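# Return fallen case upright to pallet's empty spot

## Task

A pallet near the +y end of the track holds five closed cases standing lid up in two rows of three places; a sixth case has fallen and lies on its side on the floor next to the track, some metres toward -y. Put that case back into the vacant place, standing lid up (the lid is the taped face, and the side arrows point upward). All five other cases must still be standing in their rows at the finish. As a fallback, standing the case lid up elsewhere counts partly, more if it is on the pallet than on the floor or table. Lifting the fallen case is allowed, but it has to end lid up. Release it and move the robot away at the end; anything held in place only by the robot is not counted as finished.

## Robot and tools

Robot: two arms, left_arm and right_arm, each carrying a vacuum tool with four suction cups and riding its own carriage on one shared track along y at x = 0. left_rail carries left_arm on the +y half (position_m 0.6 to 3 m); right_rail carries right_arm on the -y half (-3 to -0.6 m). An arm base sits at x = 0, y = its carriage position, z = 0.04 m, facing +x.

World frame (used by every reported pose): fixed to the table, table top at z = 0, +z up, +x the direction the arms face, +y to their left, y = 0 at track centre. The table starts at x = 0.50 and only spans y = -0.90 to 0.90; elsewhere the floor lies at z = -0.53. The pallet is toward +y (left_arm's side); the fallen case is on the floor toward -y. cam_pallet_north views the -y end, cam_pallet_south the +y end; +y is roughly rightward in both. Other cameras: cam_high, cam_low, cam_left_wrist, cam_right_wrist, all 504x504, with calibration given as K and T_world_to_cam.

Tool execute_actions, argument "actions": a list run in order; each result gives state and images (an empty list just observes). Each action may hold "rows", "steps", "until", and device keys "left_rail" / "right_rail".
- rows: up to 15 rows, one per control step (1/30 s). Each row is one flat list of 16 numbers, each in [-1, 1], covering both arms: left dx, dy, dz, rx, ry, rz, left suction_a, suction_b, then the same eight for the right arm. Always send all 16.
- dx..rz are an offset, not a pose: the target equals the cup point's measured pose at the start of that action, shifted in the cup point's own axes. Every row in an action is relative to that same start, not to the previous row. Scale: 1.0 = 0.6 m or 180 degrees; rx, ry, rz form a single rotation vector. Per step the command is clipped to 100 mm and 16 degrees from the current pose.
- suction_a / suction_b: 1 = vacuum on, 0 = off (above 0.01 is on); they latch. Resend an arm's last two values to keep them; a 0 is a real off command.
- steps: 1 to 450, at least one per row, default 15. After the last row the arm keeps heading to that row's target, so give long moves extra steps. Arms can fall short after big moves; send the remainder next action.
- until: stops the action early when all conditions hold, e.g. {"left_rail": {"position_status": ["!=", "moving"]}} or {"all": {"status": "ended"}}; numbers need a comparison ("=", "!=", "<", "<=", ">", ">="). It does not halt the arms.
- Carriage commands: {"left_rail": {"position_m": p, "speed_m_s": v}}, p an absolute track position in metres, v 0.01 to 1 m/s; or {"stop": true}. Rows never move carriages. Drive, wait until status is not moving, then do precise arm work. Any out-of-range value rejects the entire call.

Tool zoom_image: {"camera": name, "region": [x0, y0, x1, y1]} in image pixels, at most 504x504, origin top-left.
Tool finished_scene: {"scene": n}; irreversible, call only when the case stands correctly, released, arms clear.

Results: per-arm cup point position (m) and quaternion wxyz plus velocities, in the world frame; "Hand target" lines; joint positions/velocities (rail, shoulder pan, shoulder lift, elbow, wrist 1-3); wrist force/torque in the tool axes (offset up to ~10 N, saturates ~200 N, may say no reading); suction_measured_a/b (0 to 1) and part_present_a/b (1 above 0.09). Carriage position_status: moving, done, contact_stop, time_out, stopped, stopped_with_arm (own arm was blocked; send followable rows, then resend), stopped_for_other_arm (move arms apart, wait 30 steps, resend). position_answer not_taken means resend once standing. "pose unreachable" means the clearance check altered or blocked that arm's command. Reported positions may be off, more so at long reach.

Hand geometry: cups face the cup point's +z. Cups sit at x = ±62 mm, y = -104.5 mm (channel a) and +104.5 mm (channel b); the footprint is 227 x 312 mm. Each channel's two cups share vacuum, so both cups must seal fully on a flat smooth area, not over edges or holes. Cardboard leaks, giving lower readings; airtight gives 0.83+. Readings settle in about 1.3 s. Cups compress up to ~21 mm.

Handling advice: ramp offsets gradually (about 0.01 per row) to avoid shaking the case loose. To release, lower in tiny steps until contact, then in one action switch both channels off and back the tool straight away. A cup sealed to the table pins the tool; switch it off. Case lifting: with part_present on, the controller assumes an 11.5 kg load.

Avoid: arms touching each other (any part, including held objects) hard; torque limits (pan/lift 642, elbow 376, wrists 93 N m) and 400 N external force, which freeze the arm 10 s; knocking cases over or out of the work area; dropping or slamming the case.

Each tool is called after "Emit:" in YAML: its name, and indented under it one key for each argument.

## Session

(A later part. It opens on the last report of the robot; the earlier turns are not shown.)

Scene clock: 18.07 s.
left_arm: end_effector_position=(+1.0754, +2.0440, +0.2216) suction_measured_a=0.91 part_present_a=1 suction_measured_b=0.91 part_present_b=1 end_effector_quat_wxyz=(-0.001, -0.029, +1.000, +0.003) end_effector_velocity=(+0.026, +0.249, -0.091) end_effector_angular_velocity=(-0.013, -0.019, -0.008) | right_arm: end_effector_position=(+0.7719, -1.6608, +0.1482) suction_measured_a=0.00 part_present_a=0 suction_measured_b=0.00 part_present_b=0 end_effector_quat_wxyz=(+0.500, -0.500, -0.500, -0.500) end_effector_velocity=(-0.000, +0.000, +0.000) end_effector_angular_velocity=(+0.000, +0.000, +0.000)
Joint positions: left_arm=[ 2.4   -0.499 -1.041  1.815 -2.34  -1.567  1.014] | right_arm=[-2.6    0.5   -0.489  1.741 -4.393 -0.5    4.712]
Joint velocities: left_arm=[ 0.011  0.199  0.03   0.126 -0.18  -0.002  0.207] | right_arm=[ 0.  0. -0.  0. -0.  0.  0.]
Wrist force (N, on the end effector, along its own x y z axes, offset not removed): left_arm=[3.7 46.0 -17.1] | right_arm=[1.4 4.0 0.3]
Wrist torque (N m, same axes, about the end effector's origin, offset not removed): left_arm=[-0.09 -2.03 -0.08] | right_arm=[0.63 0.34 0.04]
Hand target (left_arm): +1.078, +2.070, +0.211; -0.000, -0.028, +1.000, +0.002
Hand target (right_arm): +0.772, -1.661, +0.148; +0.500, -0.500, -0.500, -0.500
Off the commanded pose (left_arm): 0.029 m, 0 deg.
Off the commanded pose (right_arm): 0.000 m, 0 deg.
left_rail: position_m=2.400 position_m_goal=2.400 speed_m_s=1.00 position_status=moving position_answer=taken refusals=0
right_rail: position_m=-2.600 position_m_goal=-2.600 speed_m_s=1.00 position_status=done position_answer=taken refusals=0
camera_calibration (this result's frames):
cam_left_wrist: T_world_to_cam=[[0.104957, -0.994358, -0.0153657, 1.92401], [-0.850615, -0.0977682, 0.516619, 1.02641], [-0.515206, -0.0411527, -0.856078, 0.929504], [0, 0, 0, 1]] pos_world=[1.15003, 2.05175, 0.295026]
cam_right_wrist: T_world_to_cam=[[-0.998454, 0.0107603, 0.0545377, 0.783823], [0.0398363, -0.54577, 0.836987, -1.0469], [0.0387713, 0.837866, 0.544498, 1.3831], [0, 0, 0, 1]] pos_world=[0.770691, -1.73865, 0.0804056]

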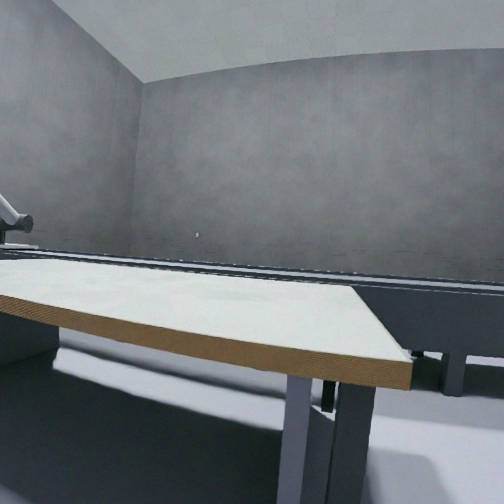

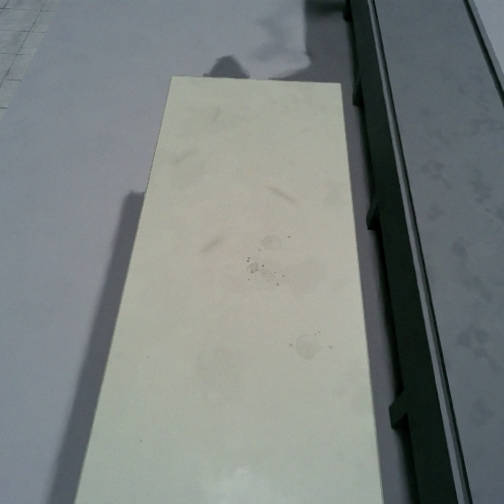

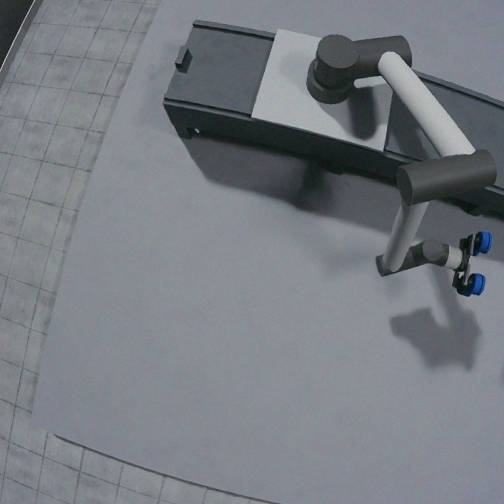

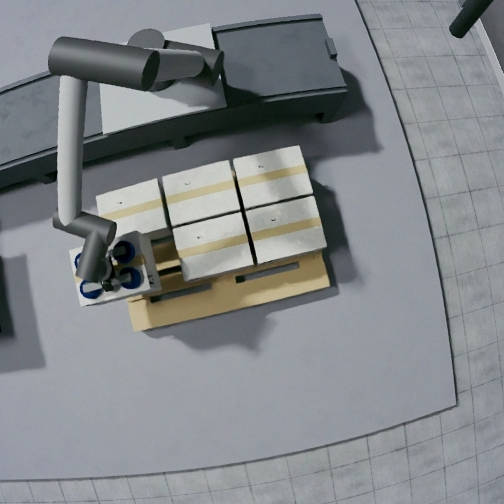

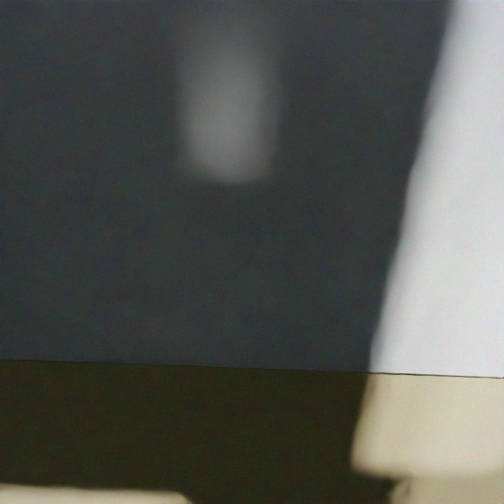

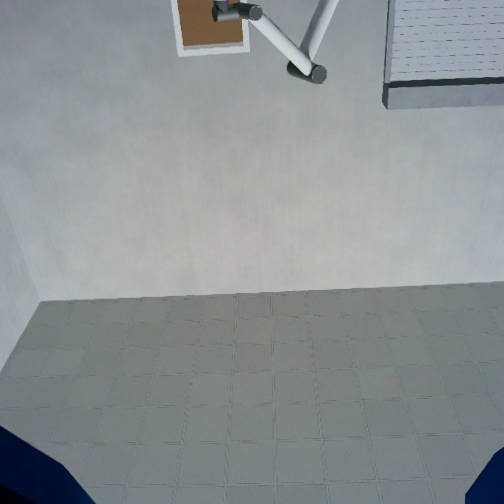

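Emit:
execute_actions:
  actions:
    - {"rows":[[0,0.045,0.05,0.002,0,0,1,1,0,0,0,0,0,0,0,0],[0,0.05,0.1,0.002,0,0,1,1,0,0,0,0,0,0,0,0],[0.016,0.108,0.516,0.002,0,0,1,1,0,0,0,0,0,0,0,0]],"steps":26}

Emit:
zoom_image:
  camera: "cam_pallet_south"
  region: [80,160,260,340]

Scene clock: 19.07 s.
left_arm: end_effector_position=(+1.0602, +2.1097, -0.0836) suction_measured_a=0.91 part_present_a=1 suction_measured_b=0.91 part_present_b=1 end_effector_quat_wxyz=(-0.001, -0.029, +1.000, +0.000) end_effector_velocity=(+0.009, +0.000, -0.036) end_effector_angular_velocity=(-0.004, -0.007, -0.000) | right_arm: end_effector_position=(+0.7719, -1.6608, +0.1482) suction_measured_a=0.00 part_present_a=0 suction_measured_b=0.00 part_present_b=0 end_effector_quat_wxyz=(+0.500, -0.500, -0.500, -0.500) end_effector_velocity=(+0.000, -0.000, +0.000) end_effector_angular_velocity=(+0.000, -0.000, -0.000)
Joint positions: left_arm=[ 2.4   -0.451 -0.76   1.91  -2.719 -1.572  1.062] | right_arm=[-2.6    0.5   -0.489  1.741 -4.393 -0.5    4.712]
Joint velocities: left_arm=[ 0.     0.004  0.045 -0.015 -0.038 -0.     0.004] | right_arm=[ 0. -0. -0. -0. -0.  0. -0.]
Wrist force (N, on the end effector, along its own x y z axes, offset not removed): left_arm=[2.7 -2.5 -18.7] | right_arm=[3.1 2.0 3.5]
Wrist torque (N m, same axes, about the end effector's origin, offset not removed): left_arm=[3.75 -1.82 -0.44] | right_arm=[0.16 0.08 -0.02]
Hand target (left_arm): +1.061, +2.109, -0.088; -0.001, -0.029, +1.000, -0.000
Hand target (right_arm): +0.772, -1.661, +0.148; +0.500, -0.500, -0.500, -0.500
Off the commanded pose (left_arm): 0.004 m, 0 deg.
Off the commanded pose (right_arm): 0.000 m, 0 deg.
left_rail: position_m=2.400 position_m_goal=2.400 speed_m_s=1.00 position_status=done position_answer=taken refusals=0
right_rail: position_m=-2.600 position_m_goal=-2.600 speed_m_s=1.00 position_status=done position_answer=taken refusals=0
camera_calibration (this result's frames):
cam_left_wrist: T_world_to_cam=[[0.104991, -0.994428, -0.00950165, 1.98676], [-0.850472, -0.094736, 0.51742, 1.17111], [-0.515437, -0.0462434, -0.855679, 0.674147], [0, 0, 0, 1]] pos_world=[1.13489, 2.11781, -0.0102264]
cam_right_wrist: T_world_to_cam=[[-0.998454, 0.0107606, 0.0545377, 0.783823], [0.0398362, -0.54577, 0.836987, -1.0469], [0.0387715, 0.837866, 0.544498, 1.3831], [0, 0, 0, 1]] pos_world=[0.770691, -1.73865, 0.0804056]

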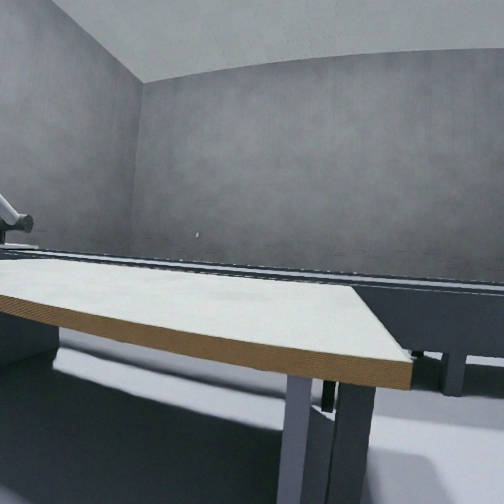

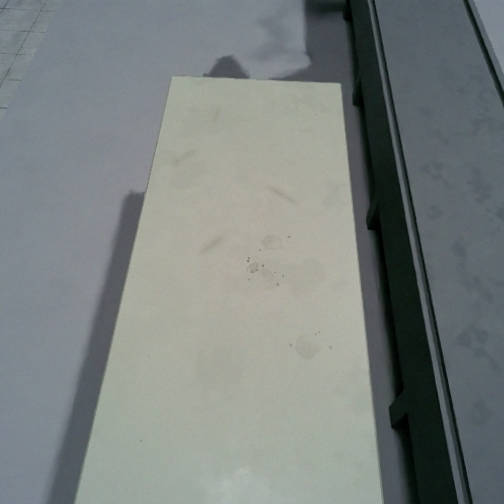

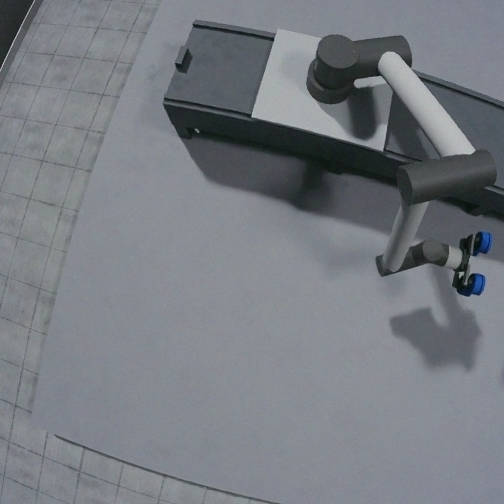

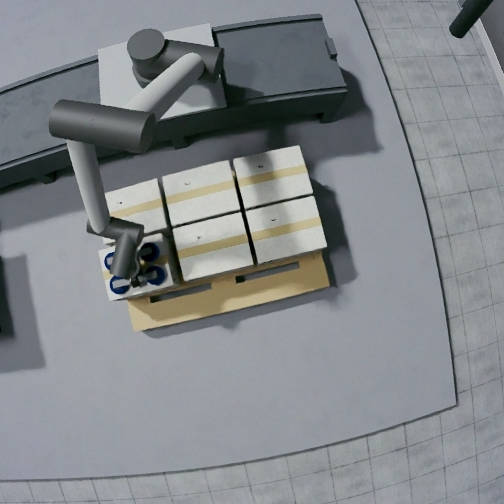

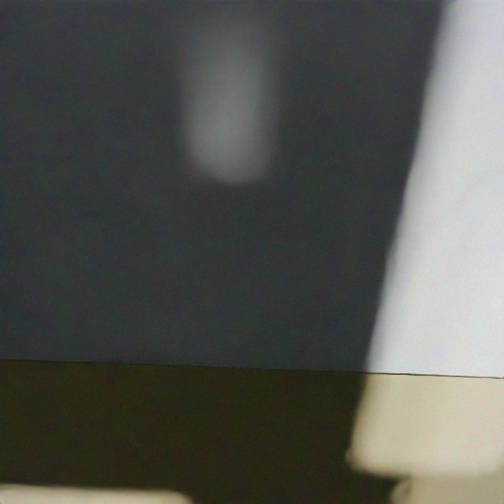

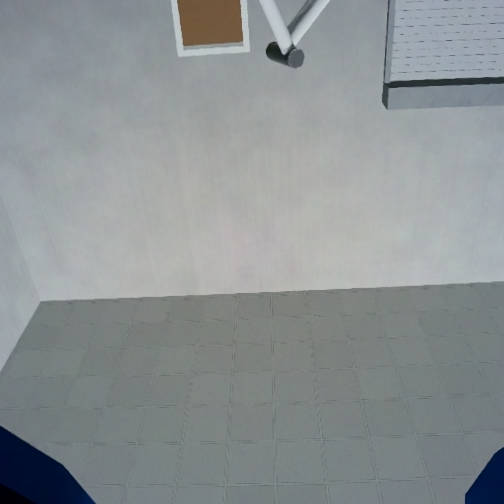

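Region (80, 160, 260, 340) of cam_pallet_south's 504x504 image, scaled by 2.800, with more detail than that image has.

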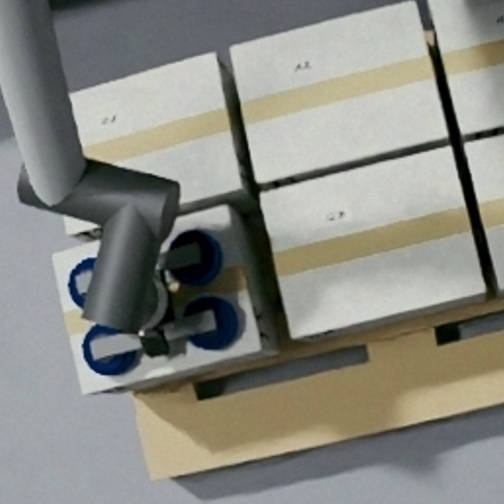

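Emit:
execute_actions:
  actions:
    - {"rows":[[0.004,0.01,0.012,0,0,0,1,1,0,0,0,0,0,0,0,0],[0.008,0.02,0.018,0,0,0,1,1,0,0,0,0,0,0,0,0],[0.012,0.03,0.024,0,0,0,1,1,0,0,0,0,0,0,0,0],[0.015,0.038,0.03,0,0,0,1,1,0,0,0,0,0,0,0,0],[0.015,0.038,0.036,0,0,0,1,1,0,0,0,0,0,0,0,0],[0.015,0.038,0.042,0,0,0,1,1,0,0,0,0,0,0,0,0]],"steps":14}

Emit:
zoom_image:
  camera: "cam_pallet_south"
  region: [80,160,260,340]

Scene clock: 19.70 s.
left_arm: end_effector_position=(+1.0502, +2.1309, -0.1075) suction_measured_a=0.91 part_present_a=1 suction_measured_b=0.91 part_present_b=1 end_effector_quat_wxyz=(-0.001, -0.029, +1.000, +0.000) end_effector_velocity=(-0.003, +0.008, -0.011) end_effector_angular_velocity=(-0.000, -0.002, -0.000) | right_arm: end_effector_position=(+0.7719, -1.6608, +0.1482) suction_measured_a=0.00 part_present_a=0 suction_measured_b=0.00 part_present_b=0 end_effector_quat_wxyz=(+0.500, -0.500, -0.500, -0.500) end_effector_velocity=(-0.000, +0.000, +0.000) end_effector_angular_velocity=(+0.000, -0.000, -0.000)
Joint positions: left_arm=[ 2.4   -0.437 -0.74   1.931 -2.759 -1.572  1.076] | right_arm=[-2.6    0.5   -0.489  1.741 -4.393 -0.5    4.712]
Joint velocities: left_arm=[ 0.     0.005  0.011  0.006 -0.019  0.001  0.005] | right_arm=[ 0.  0. -0.  0.  0. -0.  0.]
Wrist force (N, on the end effector, along its own x y z axes, offset not removed): left_arm=[5.6 -9.0 -25.6] | right_arm=[2.4 2.4 2.5]
Wrist torque (N m, same axes, about the end effector's origin, offset not removed): left_arm=[2.60 -2.03 -0.36] | right_arm=[0.33 0.04 0.15]
Hand target (left_arm): +1.050, +2.132, -0.109; -0.001, -0.029, +1.000, +0.000
Hand target (right_arm): +0.772, -1.661, +0.148; +0.500, -0.500, -0.500, -0.500
Off the commanded pose (left_arm): 0.002 m, 0 deg.
Off the commanded pose (right_arm): 0.000 m, 0 deg.
left_rail: position_m=2.400 position_m_goal=2.400 speed_m_s=1.00 position_status=done position_answer=taken refusals=0
right_rail: position_m=-2.600 position_m_goal=-2.600 speed_m_s=1.00 position_status=done position_answer=taken refusals=0
camera_calibration (this result's frames):
cam_left_wrist: T_world_to_cam=[[0.105024, -0.994425, -0.00947423, 2.0087], [-0.8504, -0.0947442, 0.517536, 1.17698], [-0.515548, -0.0462971, -0.855609, 0.649782], [0, 0, 0, 1]] pos_world=[1.12494, 2.1391, -0.0341401]
cam_right_wrist: T_world_to_cam=[[-0.998454, 0.0107604, 0.0545377, 0.783823], [0.0398363, -0.54577, 0.836987, -1.04691], [0.0387714, 0.837866, 0.544498, 1.3831], [0, 0, 0, 1]] pos_world=[0.770691, -1.73865, 0.0804057]

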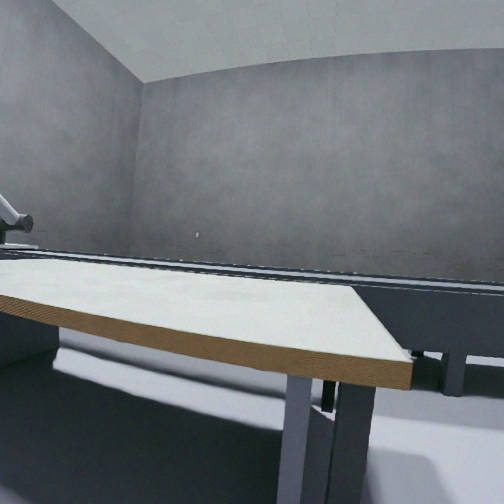

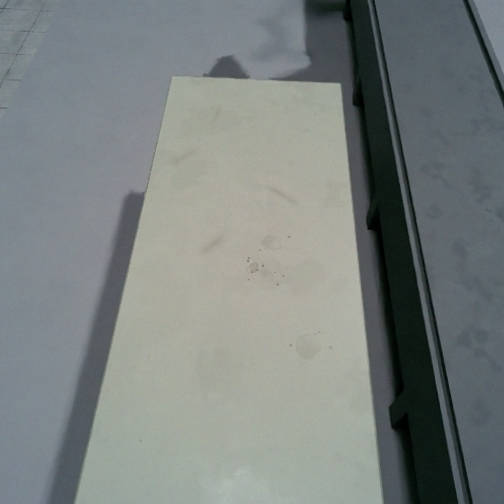

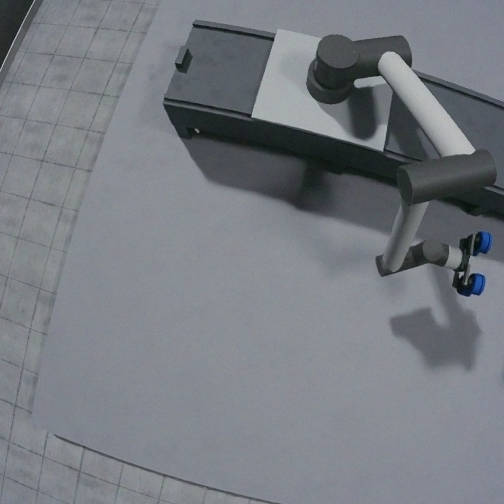

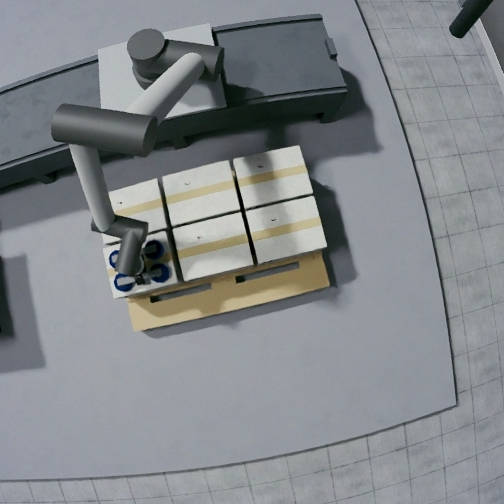

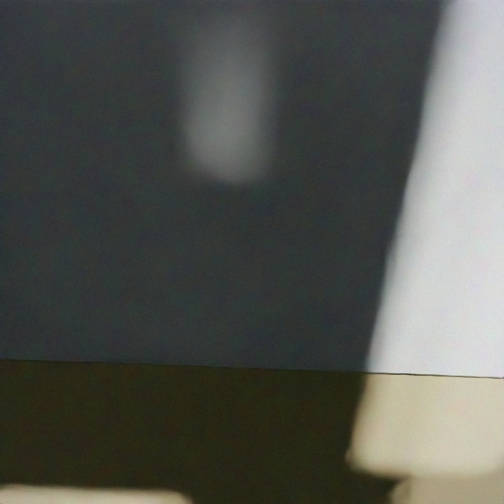

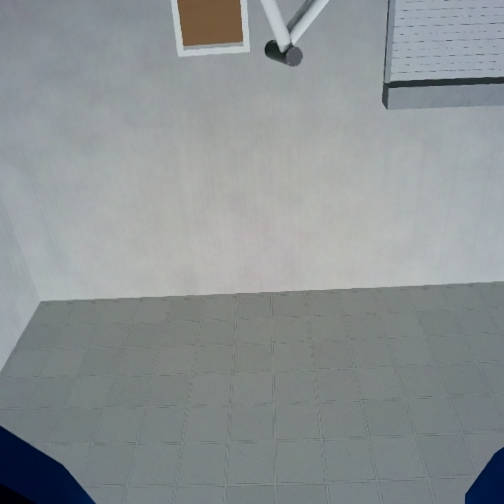

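Region (80, 160, 260, 340) of cam_pallet_south's 504x504 image, scaled by 2.800, with more detail than that image has.

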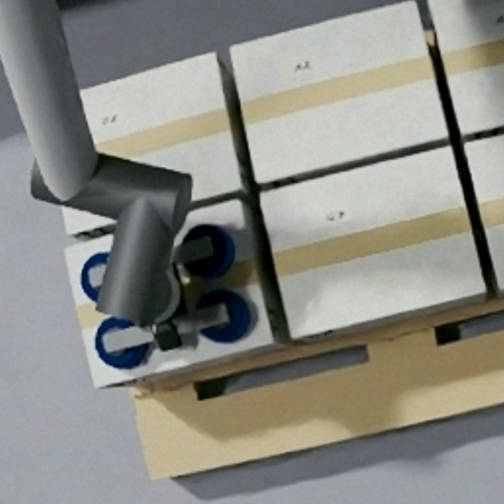

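Aligned well; a few mm more in +y, lower, release.

Emit:
execute_actions:
  actions:
    - {"rows":[[0.001,0.005,0.004,0,0,0,1,1,0,0,0,0,0,0,0,0],[0.001,0.008,0.007,0,0,0,1,1,0,0,0,0,0,0,0,0],[0.001,0.008,0.009,0,0,0,1,1,0,0,0,0,0,0,0,0]],"steps":10}
    - {"rows":[[0,0,0,0,0,0,0,0,0,0,0,0,0,0,0,0],[0,0,-0.004,0,0,0,0,0,0,0,0,0,0,0,0,0],[0,0,-0.01,0,0,0,0,0,0,0,0,0,0,0,0,0],[0,0,-0.016,0,0,0,0,0,0,0,0,0,0,0,0,0],[0,0,-0.022,0,0,0,0,0,0,0,0,0,0,0,0,0],[0,0,-0.028,0,0,0,0,0,0,0,0,0,0,0,0,0],[0,0,-0.034,0,0,0,0,0,0,0,0,0,0,0,0,0],[0,0,-0.04,0,0,0,0,0,0,0,0,0,0,0,0,0],[0,0,-0.055,0,0,0,0,0,0,0,0,0,0,0,0,0],[0,0,-0.08,0,0,0,0,0,0,0,0,0,0,0,0,0],[0,0,-0.12,0,0,0,0,0,0,0,0,0,0,0,0,0],[0,0,-0.45,0,0,0,0,0,0,0,0,0,0,0,0,0]],"steps":30}

Scene clock: 21.17 s.
left_arm: end_effector_position=(+1.0507, +2.1358, +0.1503) suction_measured_a=0.00 part_present_a=0 suction_measured_b=0.00 part_present_b=0 end_effector_quat_wxyz=(-0.001, -0.029, +1.000, -0.000) end_effector_velocity=(-0.004, -0.001, +0.065) end_effector_angular_velocity=(+0.006, +0.012, +0.000) | right_arm: end_effector_position=(+0.7719, -1.6608, +0.1482) suction_measured_a=0.00 part_present_a=0 suction_measured_b=0.00 part_present_b=0 end_effector_quat_wxyz=(+0.500, -0.500, -0.500, -0.500) end_effector_velocity=(+0.000, -0.000, -0.000) end_effector_angular_velocity=(-0.000, +0.000, +0.000)
Joint positions: left_arm=[ 2.4   -0.433 -1.018  1.918 -2.47  -1.572  1.081] | right_arm=[-2.6    0.5   -0.489  1.741 -4.393 -0.5    4.712]
Joint velocities: left_arm=[ 0.    -0.002 -0.065 -0.019  0.097  0.    -0.002] | right_arm=[ 0. -0.  0. -0.  0.  0. -0.]
Wrist force (N, on the end effector, along its own x y z axes, offset not removed): left_arm=[4.7 -8.9 -2.7] | right_arm=[1.4 2.6 1.7]
Wrist torque (N m, same axes, about the end effector's origin, offset not removed): left_arm=[-0.94 -1.14 -0.42] | right_arm=[0.50 0.41 0.13]
Hand target (left_arm): +1.050, +2.135, +0.158; -0.001, -0.029, +1.000, +0.000
Hand target (right_arm): +0.772, -1.661, +0.148; +0.500, -0.500, -0.500, -0.500
Off the commanded pose (left_arm): 0.007 m, 0 deg.
Off the commanded pose (right_arm): 0.000 m, 0 deg.
left_rail: position_m=2.400 position_m_goal=2.400 speed_m_s=1.00 position_status=done position_answer=taken refusals=0
right_rail: position_m=-2.600 position_m_goal=-2.600 speed_m_s=1.00 position_status=done position_answer=taken refusals=0
camera_calibration (this result's frames):
cam_left_wrist: T_world_to_cam=[[0.105077, -0.994425, -0.00883532, 2.01578], [-0.851159, -0.0945259, 0.516326, 1.04496], [-0.514282, -0.0467335, -0.856347, 0.87055], [0, 0, 0, 1]] pos_world=[1.12532, 2.144, 0.223763]
cam_right_wrist: T_world_to_cam=[[-0.998454, 0.0107605, 0.0545379, 0.783823], [0.0398364, -0.54577, 0.836987, -1.0469], [0.0387715, 0.837866, 0.544498, 1.3831], [0, 0, 0, 1]] pos_world=[0.770691, -1.73865, 0.0804057]

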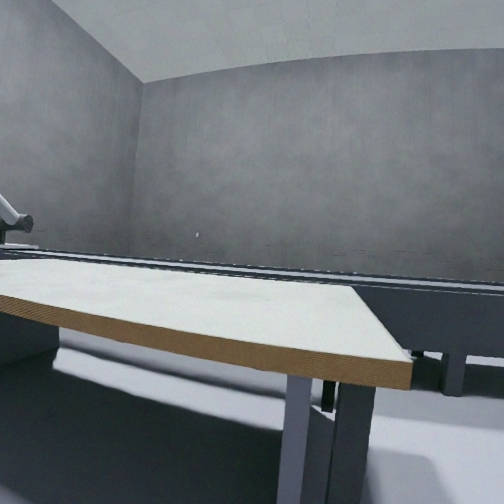

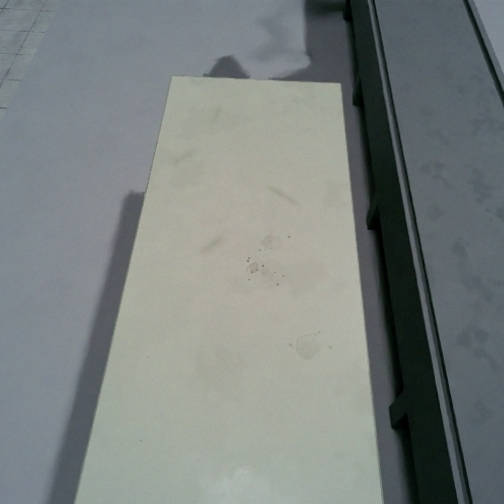

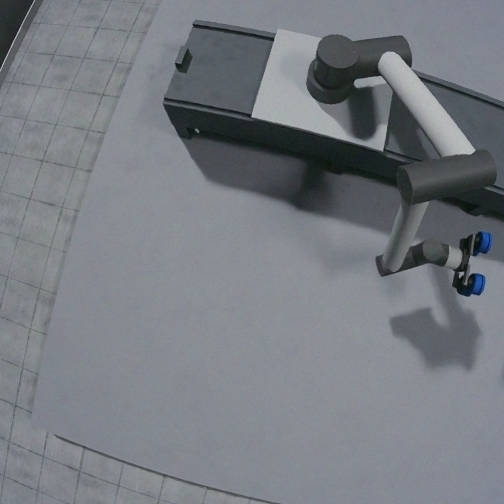

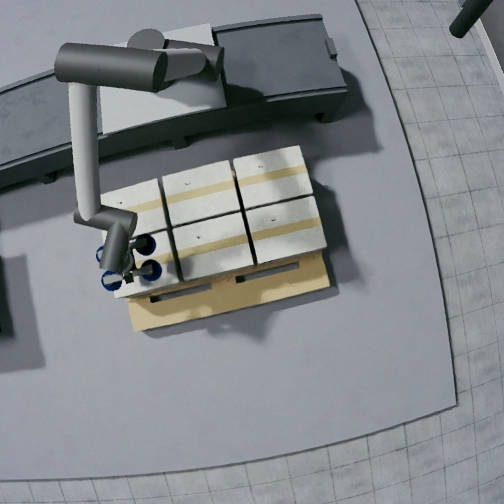

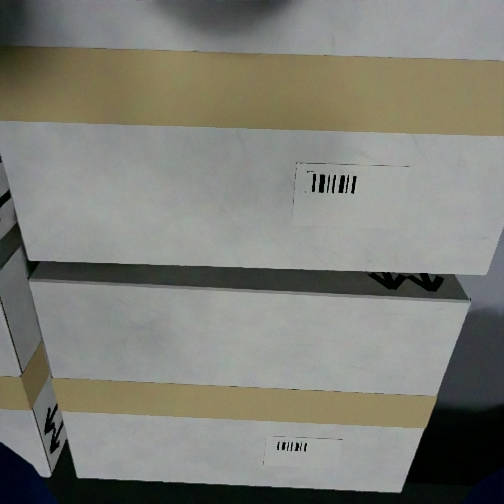

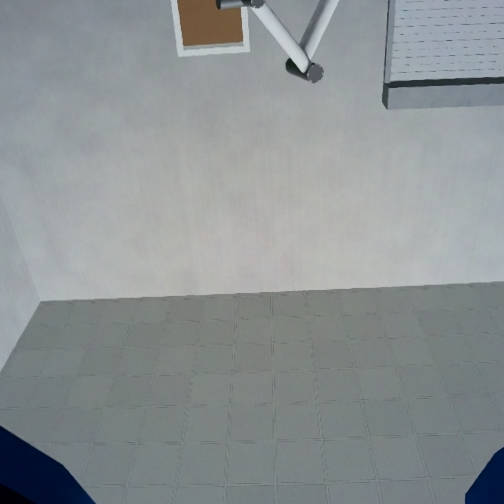

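Emit:
finished_scene:
  scene: 2

The scene is finished: the task was done.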